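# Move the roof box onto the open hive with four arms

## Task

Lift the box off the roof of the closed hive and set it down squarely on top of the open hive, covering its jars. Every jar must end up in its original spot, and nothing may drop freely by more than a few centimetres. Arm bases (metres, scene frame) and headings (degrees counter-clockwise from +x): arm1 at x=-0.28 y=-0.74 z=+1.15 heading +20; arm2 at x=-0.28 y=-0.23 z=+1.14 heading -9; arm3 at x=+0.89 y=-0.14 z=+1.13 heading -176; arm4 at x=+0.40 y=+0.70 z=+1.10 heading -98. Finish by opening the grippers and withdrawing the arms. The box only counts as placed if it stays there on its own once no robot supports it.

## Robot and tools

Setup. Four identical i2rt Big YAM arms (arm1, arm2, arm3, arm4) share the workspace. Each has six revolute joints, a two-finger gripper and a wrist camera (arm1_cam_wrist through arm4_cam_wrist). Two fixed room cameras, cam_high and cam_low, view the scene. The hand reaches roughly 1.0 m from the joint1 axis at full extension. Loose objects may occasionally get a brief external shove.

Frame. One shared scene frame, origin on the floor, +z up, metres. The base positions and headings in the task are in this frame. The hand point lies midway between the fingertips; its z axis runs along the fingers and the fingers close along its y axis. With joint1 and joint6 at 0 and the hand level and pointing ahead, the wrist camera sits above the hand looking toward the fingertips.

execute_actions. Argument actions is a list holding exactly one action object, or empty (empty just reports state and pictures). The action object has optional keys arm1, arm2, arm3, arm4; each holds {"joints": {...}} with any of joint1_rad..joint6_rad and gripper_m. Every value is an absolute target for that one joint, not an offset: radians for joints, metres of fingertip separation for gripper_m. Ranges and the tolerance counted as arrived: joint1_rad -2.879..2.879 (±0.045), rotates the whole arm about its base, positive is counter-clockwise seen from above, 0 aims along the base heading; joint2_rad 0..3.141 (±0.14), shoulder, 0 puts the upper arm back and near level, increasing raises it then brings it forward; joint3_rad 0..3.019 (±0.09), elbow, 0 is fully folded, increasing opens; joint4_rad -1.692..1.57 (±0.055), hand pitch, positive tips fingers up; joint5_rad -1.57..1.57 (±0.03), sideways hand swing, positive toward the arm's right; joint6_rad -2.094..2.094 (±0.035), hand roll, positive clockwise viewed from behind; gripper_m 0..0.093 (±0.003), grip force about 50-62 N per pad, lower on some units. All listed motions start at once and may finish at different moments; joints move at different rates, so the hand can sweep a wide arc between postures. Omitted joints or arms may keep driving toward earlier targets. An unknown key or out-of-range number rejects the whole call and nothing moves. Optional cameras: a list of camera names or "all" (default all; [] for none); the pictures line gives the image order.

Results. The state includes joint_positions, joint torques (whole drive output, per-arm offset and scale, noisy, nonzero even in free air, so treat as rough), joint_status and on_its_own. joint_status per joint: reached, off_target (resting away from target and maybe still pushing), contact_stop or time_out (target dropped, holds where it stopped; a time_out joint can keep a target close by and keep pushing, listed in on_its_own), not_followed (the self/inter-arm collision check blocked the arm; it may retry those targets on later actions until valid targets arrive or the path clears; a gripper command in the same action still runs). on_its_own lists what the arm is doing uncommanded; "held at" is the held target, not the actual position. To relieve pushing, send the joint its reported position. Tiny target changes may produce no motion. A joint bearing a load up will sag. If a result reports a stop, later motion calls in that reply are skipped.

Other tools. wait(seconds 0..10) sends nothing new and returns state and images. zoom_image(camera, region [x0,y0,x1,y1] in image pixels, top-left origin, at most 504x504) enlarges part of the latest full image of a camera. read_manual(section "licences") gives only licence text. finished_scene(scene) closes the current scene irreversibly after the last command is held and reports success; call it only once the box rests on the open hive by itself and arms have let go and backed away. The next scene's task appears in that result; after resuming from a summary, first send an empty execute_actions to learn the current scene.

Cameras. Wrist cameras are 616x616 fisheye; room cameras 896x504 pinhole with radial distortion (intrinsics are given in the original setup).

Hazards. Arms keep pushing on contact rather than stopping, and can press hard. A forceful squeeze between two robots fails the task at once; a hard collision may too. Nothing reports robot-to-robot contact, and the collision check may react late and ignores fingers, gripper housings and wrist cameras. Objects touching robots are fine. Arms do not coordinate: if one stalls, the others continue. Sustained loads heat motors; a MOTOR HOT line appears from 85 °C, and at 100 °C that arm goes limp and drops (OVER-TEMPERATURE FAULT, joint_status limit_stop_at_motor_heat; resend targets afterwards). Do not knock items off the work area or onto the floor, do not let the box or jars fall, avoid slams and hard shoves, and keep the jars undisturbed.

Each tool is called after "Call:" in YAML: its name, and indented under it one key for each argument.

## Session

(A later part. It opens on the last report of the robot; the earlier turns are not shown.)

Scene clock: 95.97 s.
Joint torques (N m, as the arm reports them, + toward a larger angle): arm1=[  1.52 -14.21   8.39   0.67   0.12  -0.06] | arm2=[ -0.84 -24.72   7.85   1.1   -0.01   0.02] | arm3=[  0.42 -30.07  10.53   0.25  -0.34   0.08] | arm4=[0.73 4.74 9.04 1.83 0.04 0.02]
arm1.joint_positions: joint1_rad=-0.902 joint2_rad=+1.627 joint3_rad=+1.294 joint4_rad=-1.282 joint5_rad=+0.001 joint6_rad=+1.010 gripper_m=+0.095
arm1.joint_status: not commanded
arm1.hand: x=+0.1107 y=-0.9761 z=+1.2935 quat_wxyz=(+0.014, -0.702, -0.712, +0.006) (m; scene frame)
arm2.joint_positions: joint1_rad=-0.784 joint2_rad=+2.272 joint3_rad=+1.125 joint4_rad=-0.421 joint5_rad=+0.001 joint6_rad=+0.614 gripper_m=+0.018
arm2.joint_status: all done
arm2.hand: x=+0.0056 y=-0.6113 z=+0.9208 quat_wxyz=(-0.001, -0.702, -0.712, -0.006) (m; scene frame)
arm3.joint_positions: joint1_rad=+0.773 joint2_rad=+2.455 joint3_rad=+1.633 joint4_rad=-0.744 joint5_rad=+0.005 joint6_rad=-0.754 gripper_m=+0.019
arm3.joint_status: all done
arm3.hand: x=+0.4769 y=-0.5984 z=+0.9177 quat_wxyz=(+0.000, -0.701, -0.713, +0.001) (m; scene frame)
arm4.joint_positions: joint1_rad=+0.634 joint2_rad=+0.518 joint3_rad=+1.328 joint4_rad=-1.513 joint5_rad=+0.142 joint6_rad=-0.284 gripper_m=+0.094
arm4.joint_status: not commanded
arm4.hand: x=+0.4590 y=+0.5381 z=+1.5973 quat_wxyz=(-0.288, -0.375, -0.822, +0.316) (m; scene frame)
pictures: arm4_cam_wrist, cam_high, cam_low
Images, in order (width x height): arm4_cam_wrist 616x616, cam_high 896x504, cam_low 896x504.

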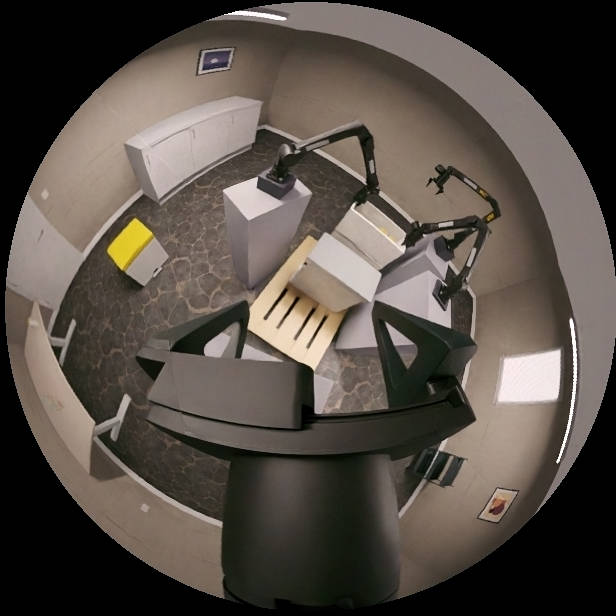

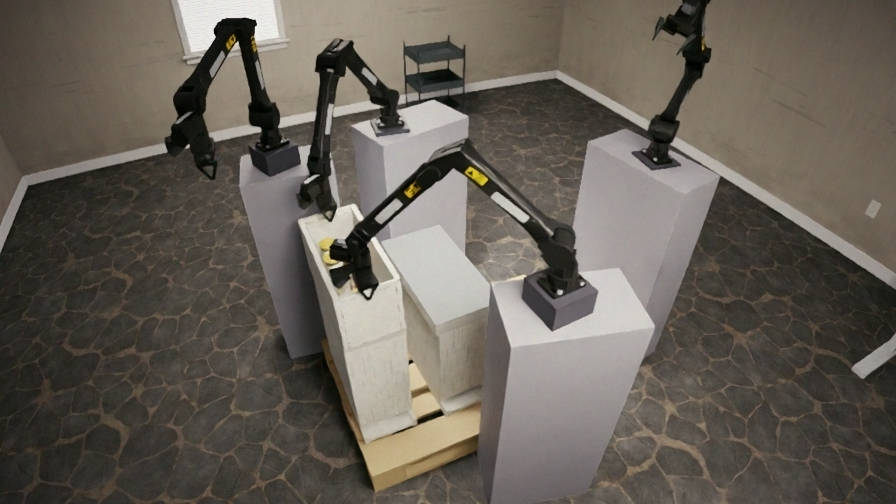

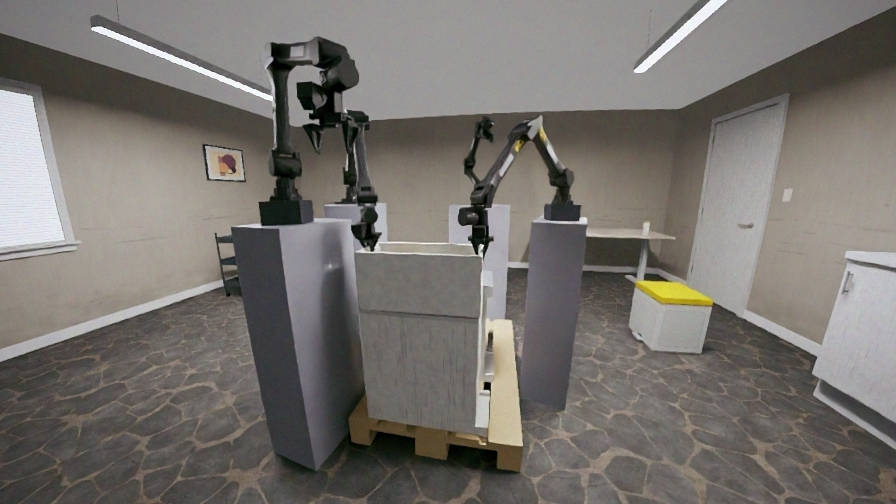

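Aligned within a few mm. Unload the arms, then release.

Call:
execute_actions:
  actions:
    - {"arm2":{"joints":{"joint1_rad":-0.784,"joint2_rad":2.268,"joint3_rad":1.132,"joint4_rad":-0.418}},"arm3":{"joints":{"joint1_rad":0.773,"joint2_rad":2.447,"joint3_rad":1.652,"joint4_rad":-0.742}}}
  cameras: []

Call:
execute_actions:
  actions:
    - {"arm2":{"joints":{"gripper_m":0.05}},"arm3":{"joints":{"gripper_m":0.05}}}
  cameras: ["arm2_cam_wrist","arm3_cam_wrist","cam_low"]

Scene clock: 99.20 s.
Joint torques (N m, as the arm reports them, + toward a larger angle): arm1=[  1.61 -14.24   8.4    0.68   0.13  -0.06] | arm2=[ -0.1  -20.83   3.85   0.5   -0.05   0.02] | arm3=[ -0.11 -24.99   6.16   0.06  -0.44   0.08] | arm4=[0.64 4.66 9.03 1.83 0.05 0.02]
arm1.joint_positions: joint1_rad=-0.902 joint2_rad=+1.627 joint3_rad=+1.294 joint4_rad=-1.282 joint5_rad=+0.001 joint6_rad=+1.010 gripper_m=+0.095
arm1.joint_status: not commanded
arm1.hand: x=+0.1107 y=-0.9761 z=+1.2935 quat_wxyz=(+0.014, -0.702, -0.712, +0.006) (m; scene frame)
arm2.joint_positions: joint1_rad=-0.781 joint2_rad=+2.286 joint3_rad=+1.125 joint4_rad=-0.418 joint5_rad=+0.002 joint6_rad=+0.616 gripper_m=+0.018
arm2.joint_status: all done
arm2.hand: x=+0.0044 y=-0.6068 z=+0.9144 quat_wxyz=(+0.004, -0.701, -0.713, -0.006) (m; scene frame)
arm3.joint_positions: joint1_rad=+0.770 joint2_rad=+2.468 joint3_rad=+1.633 joint4_rad=-0.739 joint5_rad=+0.007 joint6_rad=-0.754 gripper_m=+0.019
arm3.joint_status: all done
arm3.hand: x=+0.4779 y=-0.5944 z=+0.9094 quat_wxyz=(+0.001, -0.702, -0.712, -0.004) (m; scene frame)
arm4.joint_positions: joint1_rad=+0.634 joint2_rad=+0.518 joint3_rad=+1.328 joint4_rad=-1.513 joint5_rad=+0.142 joint6_rad=-0.284 gripper_m=+0.094
arm4.joint_status: not commanded
arm4.hand: x=+0.4590 y=+0.5381 z=+1.5973 quat_wxyz=(-0.288, -0.375, -0.822, +0.316) (m; scene frame)
pictures: none
No camera images: the call's "cameras" was empty. Leave "cameras" out to get every camera's image.

Scene clock: 99.87 s.
Joint torques (N m, as the arm reports them, + toward a larger angle): arm1=[  1.45 -14.33   8.41   0.71   0.12  -0.07] | arm2=[ -1.23 -19.98   3.98   0.52  -0.05   0.  ] | arm3=[  0.32 -24.27   6.17   0.04  -0.26   0.07] | arm4=[0.69 4.74 9.02 1.83 0.05 0.02]
arm1.joint_positions: joint1_rad=-0.902 joint2_rad=+1.627 joint3_rad=+1.294 joint4_rad=-1.282 joint5_rad=+0.001 joint6_rad=+1.010 gripper_m=+0.095
arm1.joint_status: not commanded
arm1.hand: x=+0.1107 y=-0.9761 z=+1.2935 quat_wxyz=(+0.014, -0.702, -0.712, +0.006) (m; scene frame)
arm2.joint_positions: joint1_rad=-0.781 joint2_rad=+2.272 joint3_rad=+1.125 joint4_rad=-0.418 joint5_rad=+0.002 joint6_rad=+0.616 gripper_m=+0.050
arm2.joint_status: all done
arm2.hand: x=+0.0074 y=-0.6109 z=+0.9209 quat_wxyz=(-0.003, -0.701, -0.713, -0.005) (m; scene frame)
arm3.joint_positions: joint1_rad=+0.770 joint2_rad=+2.461 joint3_rad=+1.633 joint4_rad=-0.739 joint5_rad=+0.003 joint6_rad=-0.754 gripper_m=+0.050
arm3.joint_status: all done
arm3.hand: x=+0.4768 y=-0.5967 z=+0.9135 quat_wxyz=(-0.001, -0.702, -0.712, +0.000) (m; scene frame)
arm4.joint_positions: joint1_rad=+0.634 joint2_rad=+0.518 joint3_rad=+1.328 joint4_rad=-1.513 joint5_rad=+0.142 joint6_rad=-0.284 gripper_m=+0.094
arm4.joint_status: not commanded
arm4.hand: x=+0.4590 y=+0.5381 z=+1.5973 quat_wxyz=(-0.288, -0.375, -0.822, +0.316) (m; scene frame)
pictures: arm2_cam_wrist, arm3_cam_wrist, cam_low
Images, in order (width x height): arm2_cam_wrist 616x616, arm3_cam_wrist 616x616, cam_low 896x504.

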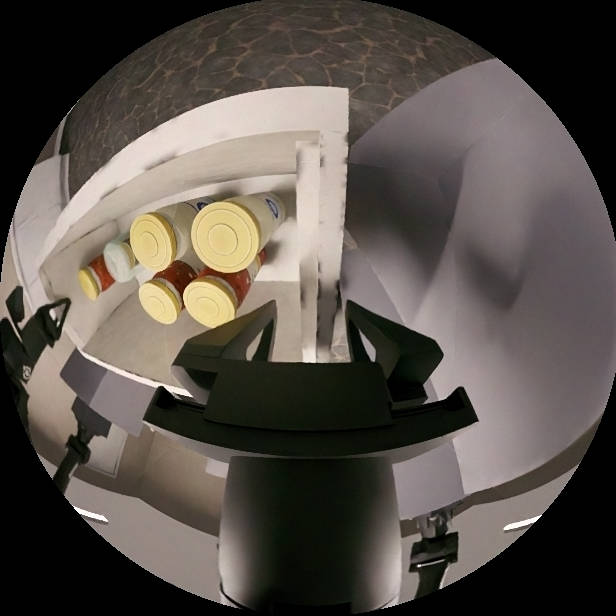

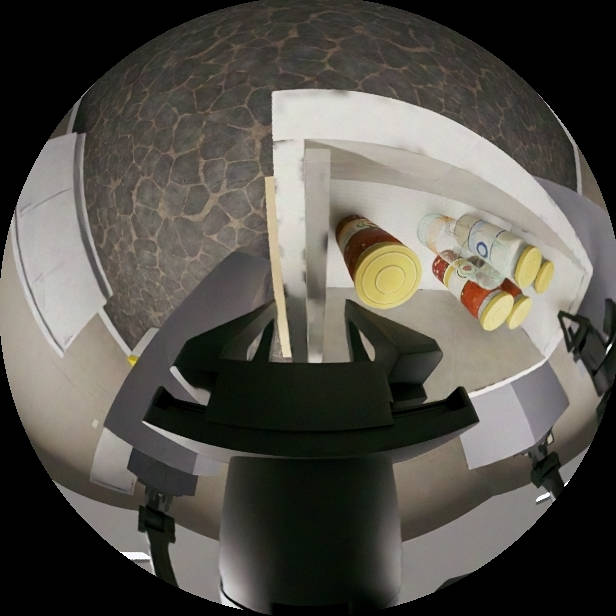

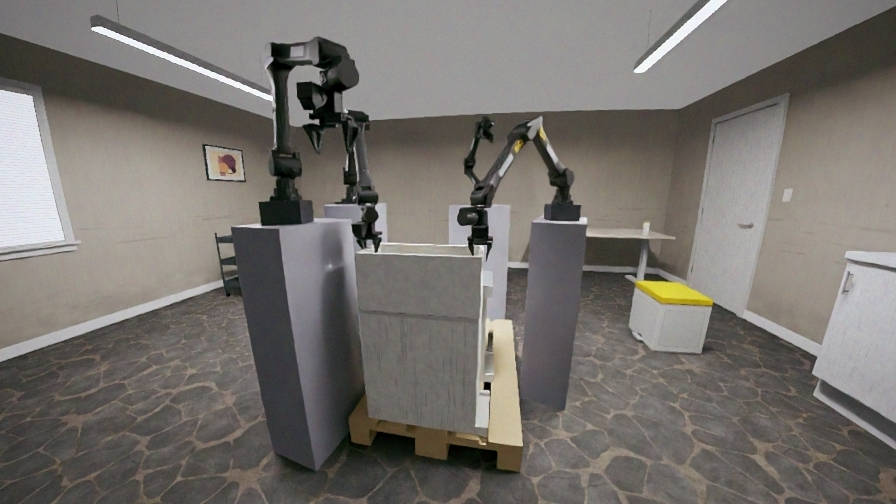

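Call:
execute_actions:
  actions:
    - {"arm2":{"joints":{"joint2_rad":2.085,"joint3_rad":1.07,"joint4_rad":-0.585}},"arm3":{"joints":{"joint2_rad":2.3,"joint3_rad":1.6,"joint4_rad":-0.885}}}
  cameras: []

Call:
execute_actions:
  actions:
    - {"arm2":{"joints":{"joint2_rad":1.5,"joint4_rad":-1.1}},"arm3":{"joints":{"joint2_rad":1.7,"joint3_rad":1.4,"joint4_rad":-1.3}}}
  cameras: ["arm2_cam_wrist","cam_low","cam_high"]

Call:
zoom_image:
  camera: "cam_low"
  region: [330, 210, 510, 370]

Call:
zoom_image:
  camera: "cam_high"
  region: [280, 200, 440, 380]

Scene clock: 104.50 s.
Joint torques (N m, as the arm reports them, + toward a larger angle): arm1=[  1.56 -14.22   8.39   0.68   0.12  -0.06] | arm2=[ -0.36 -16.46   4.47  -0.17  -0.05   0.02] | arm3=[  0.03 -21.27   6.58  -0.3   -0.28   0.06] | arm4=[0.64 4.65 9.05 1.84 0.04 0.02]
arm1.joint_positions: joint1_rad=-0.902 joint2_rad=+1.627 joint3_rad=+1.294 joint4_rad=-1.282 joint5_rad=+0.001 joint6_rad=+1.010 gripper_m=+0.095
arm1.joint_status: not commanded
arm1.hand: x=+0.1107 y=-0.9761 z=+1.2935 quat_wxyz=(+0.014, -0.702, -0.712, +0.006) (m; scene frame)
arm2.joint_positions: joint1_rad=-0.781 joint2_rad=+2.063 joint3_rad=+1.070 joint4_rad=-0.568 joint5_rad=+0.002 joint6_rad=+0.616 gripper_m=+0.050
arm2.joint_status: all done
arm2.hand: x=+0.0040 y=-0.6081 z=+1.0055 quat_wxyz=(-0.005, -0.701, -0.713, -0.005) (m; scene frame)
arm3.joint_positions: joint1_rad=+0.770 joint2_rad=+2.281 joint3_rad=+1.588 joint4_rad=-0.871 joint5_rad=+0.003 joint6_rad=-0.754 gripper_m=+0.050
arm3.joint_status: all done
arm3.hand: x=+0.4779 y=-0.5948 z=+1.0082 quat_wxyz=(-0.001, -0.702, -0.712, +0.001) (m; scene frame)
arm4.joint_positions: joint1_rad=+0.634 joint2_rad=+0.518 joint3_rad=+1.328 joint4_rad=-1.513 joint5_rad=+0.142 joint6_rad=-0.284 gripper_m=+0.094
arm4.joint_status: not commanded
arm4.hand: x=+0.4590 y=+0.5381 z=+1.5973 quat_wxyz=(-0.288, -0.375, -0.822, +0.316) (m; scene frame)
pictures: none
No camera images: the call's "cameras" was empty. Leave "cameras" out to get every camera's image.

Scene clock: 106.03 s.
Joint torques (N m, as the arm reports them, + toward a larger angle): arm1=[  1.52 -14.1    8.39   0.7    0.13  -0.06] | arm2=[ -0.45 -11.91   7.39   0.    -0.06   0.02] | arm3=[  0.09 -15.92   7.97  -0.37  -0.27   0.07] | arm4=[0.68 4.7  9.07 1.84 0.05 0.02]
arm1.joint_positions: joint1_rad=-0.902 joint2_rad=+1.627 joint3_rad=+1.294 joint4_rad=-1.282 joint5_rad=+0.001 joint6_rad=+1.010 gripper_m=+0.095
arm1.joint_status: not commanded
arm1.hand: x=+0.1107 y=-0.9761 z=+1.2935 quat_wxyz=(+0.014, -0.702, -0.712, +0.006) (m; scene frame)
arm2.joint_positions: joint1_rad=-0.781 joint2_rad=+1.485 joint3_rad=+1.070 joint4_rad=-1.084 joint5_rad=+0.002 joint6_rad=+0.616 gripper_m=+0.050
arm2.joint_status: all done
arm2.hand: x=-0.0264 y=-0.5721 z=+1.2537 quat_wxyz=(-0.036, -0.701, -0.713, +0.000) (m; scene frame)
arm3.joint_positions: joint1_rad=+0.770 joint2_rad=+1.694 joint3_rad=+1.385 joint4_rad=-1.288 joint5_rad=+0.003 joint6_rad=-0.754 gripper_m=+0.050
arm3.joint_status: all done
arm3.hand: x=+0.5586 y=-0.5044 z=+1.2615 quat_wxyz=(+0.000, -0.702, -0.712, -0.015) (m; scene frame)
arm4.joint_positions: joint1_rad=+0.634 joint2_rad=+0.518 joint3_rad=+1.328 joint4_rad=-1.513 joint5_rad=+0.142 joint6_rad=-0.284 gripper_m=+0.094
arm4.joint_status: not commanded
arm4.hand: x=+0.4590 y=+0.5381 z=+1.5973 quat_wxyz=(-0.288, -0.375, -0.822, +0.316) (m; scene frame)
pictures: arm2_cam_wrist, cam_high, cam_low
Images, in order (width x height): arm2_cam_wrist 616x616, cam_high 896x504, cam_low 896x504.

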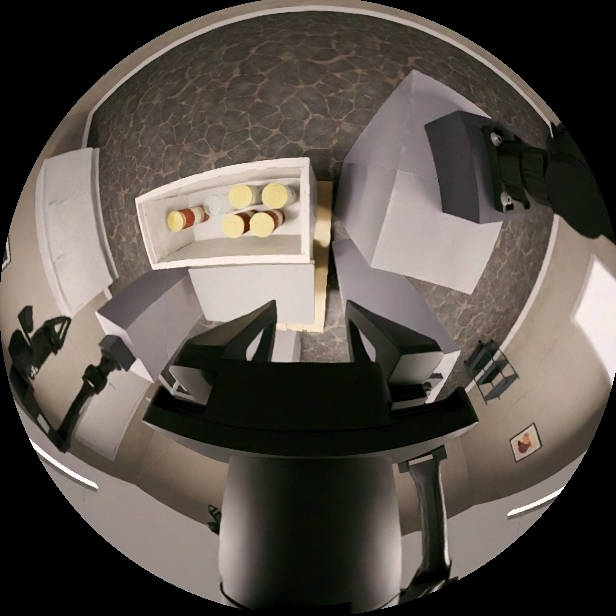

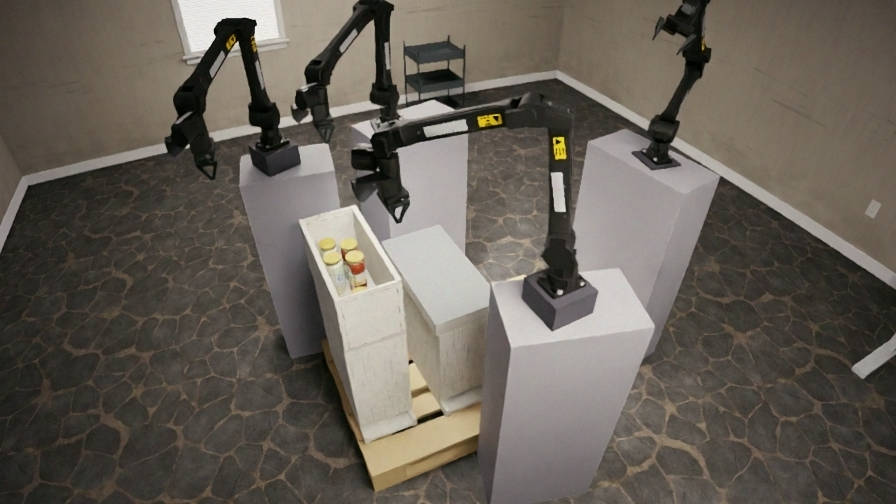

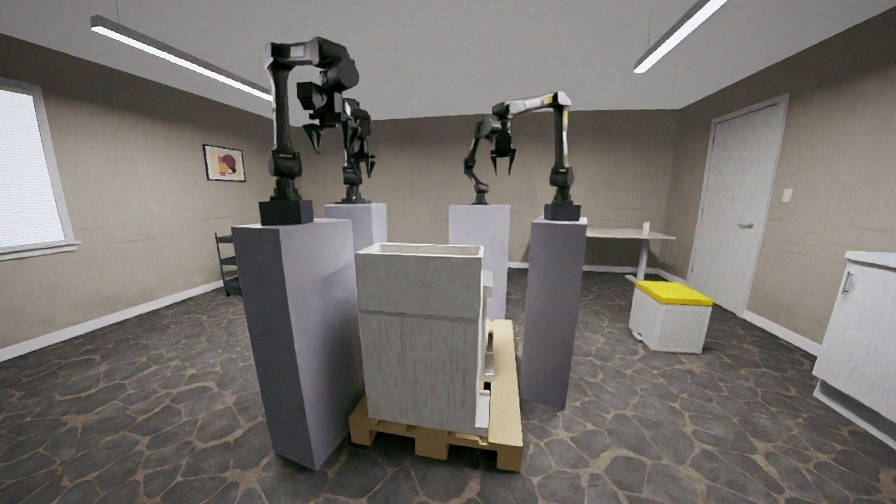

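Region (330, 210, 510, 370) of cam_low's 896x504 image, scaled by 2.800, with more detail than that image has.

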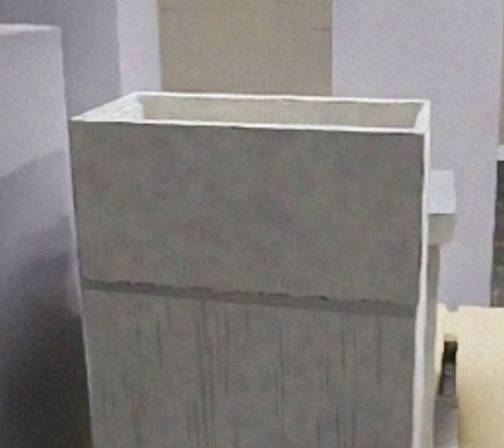

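Region (280, 200, 440, 380) of cam_high's 896x504 image, scaled by 2.800, with more detail than that image has.

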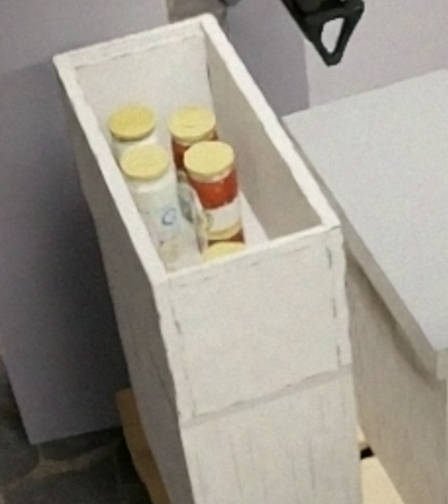

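Call:
finished_scene:
  scene: 1

The scene is finished: the task was done.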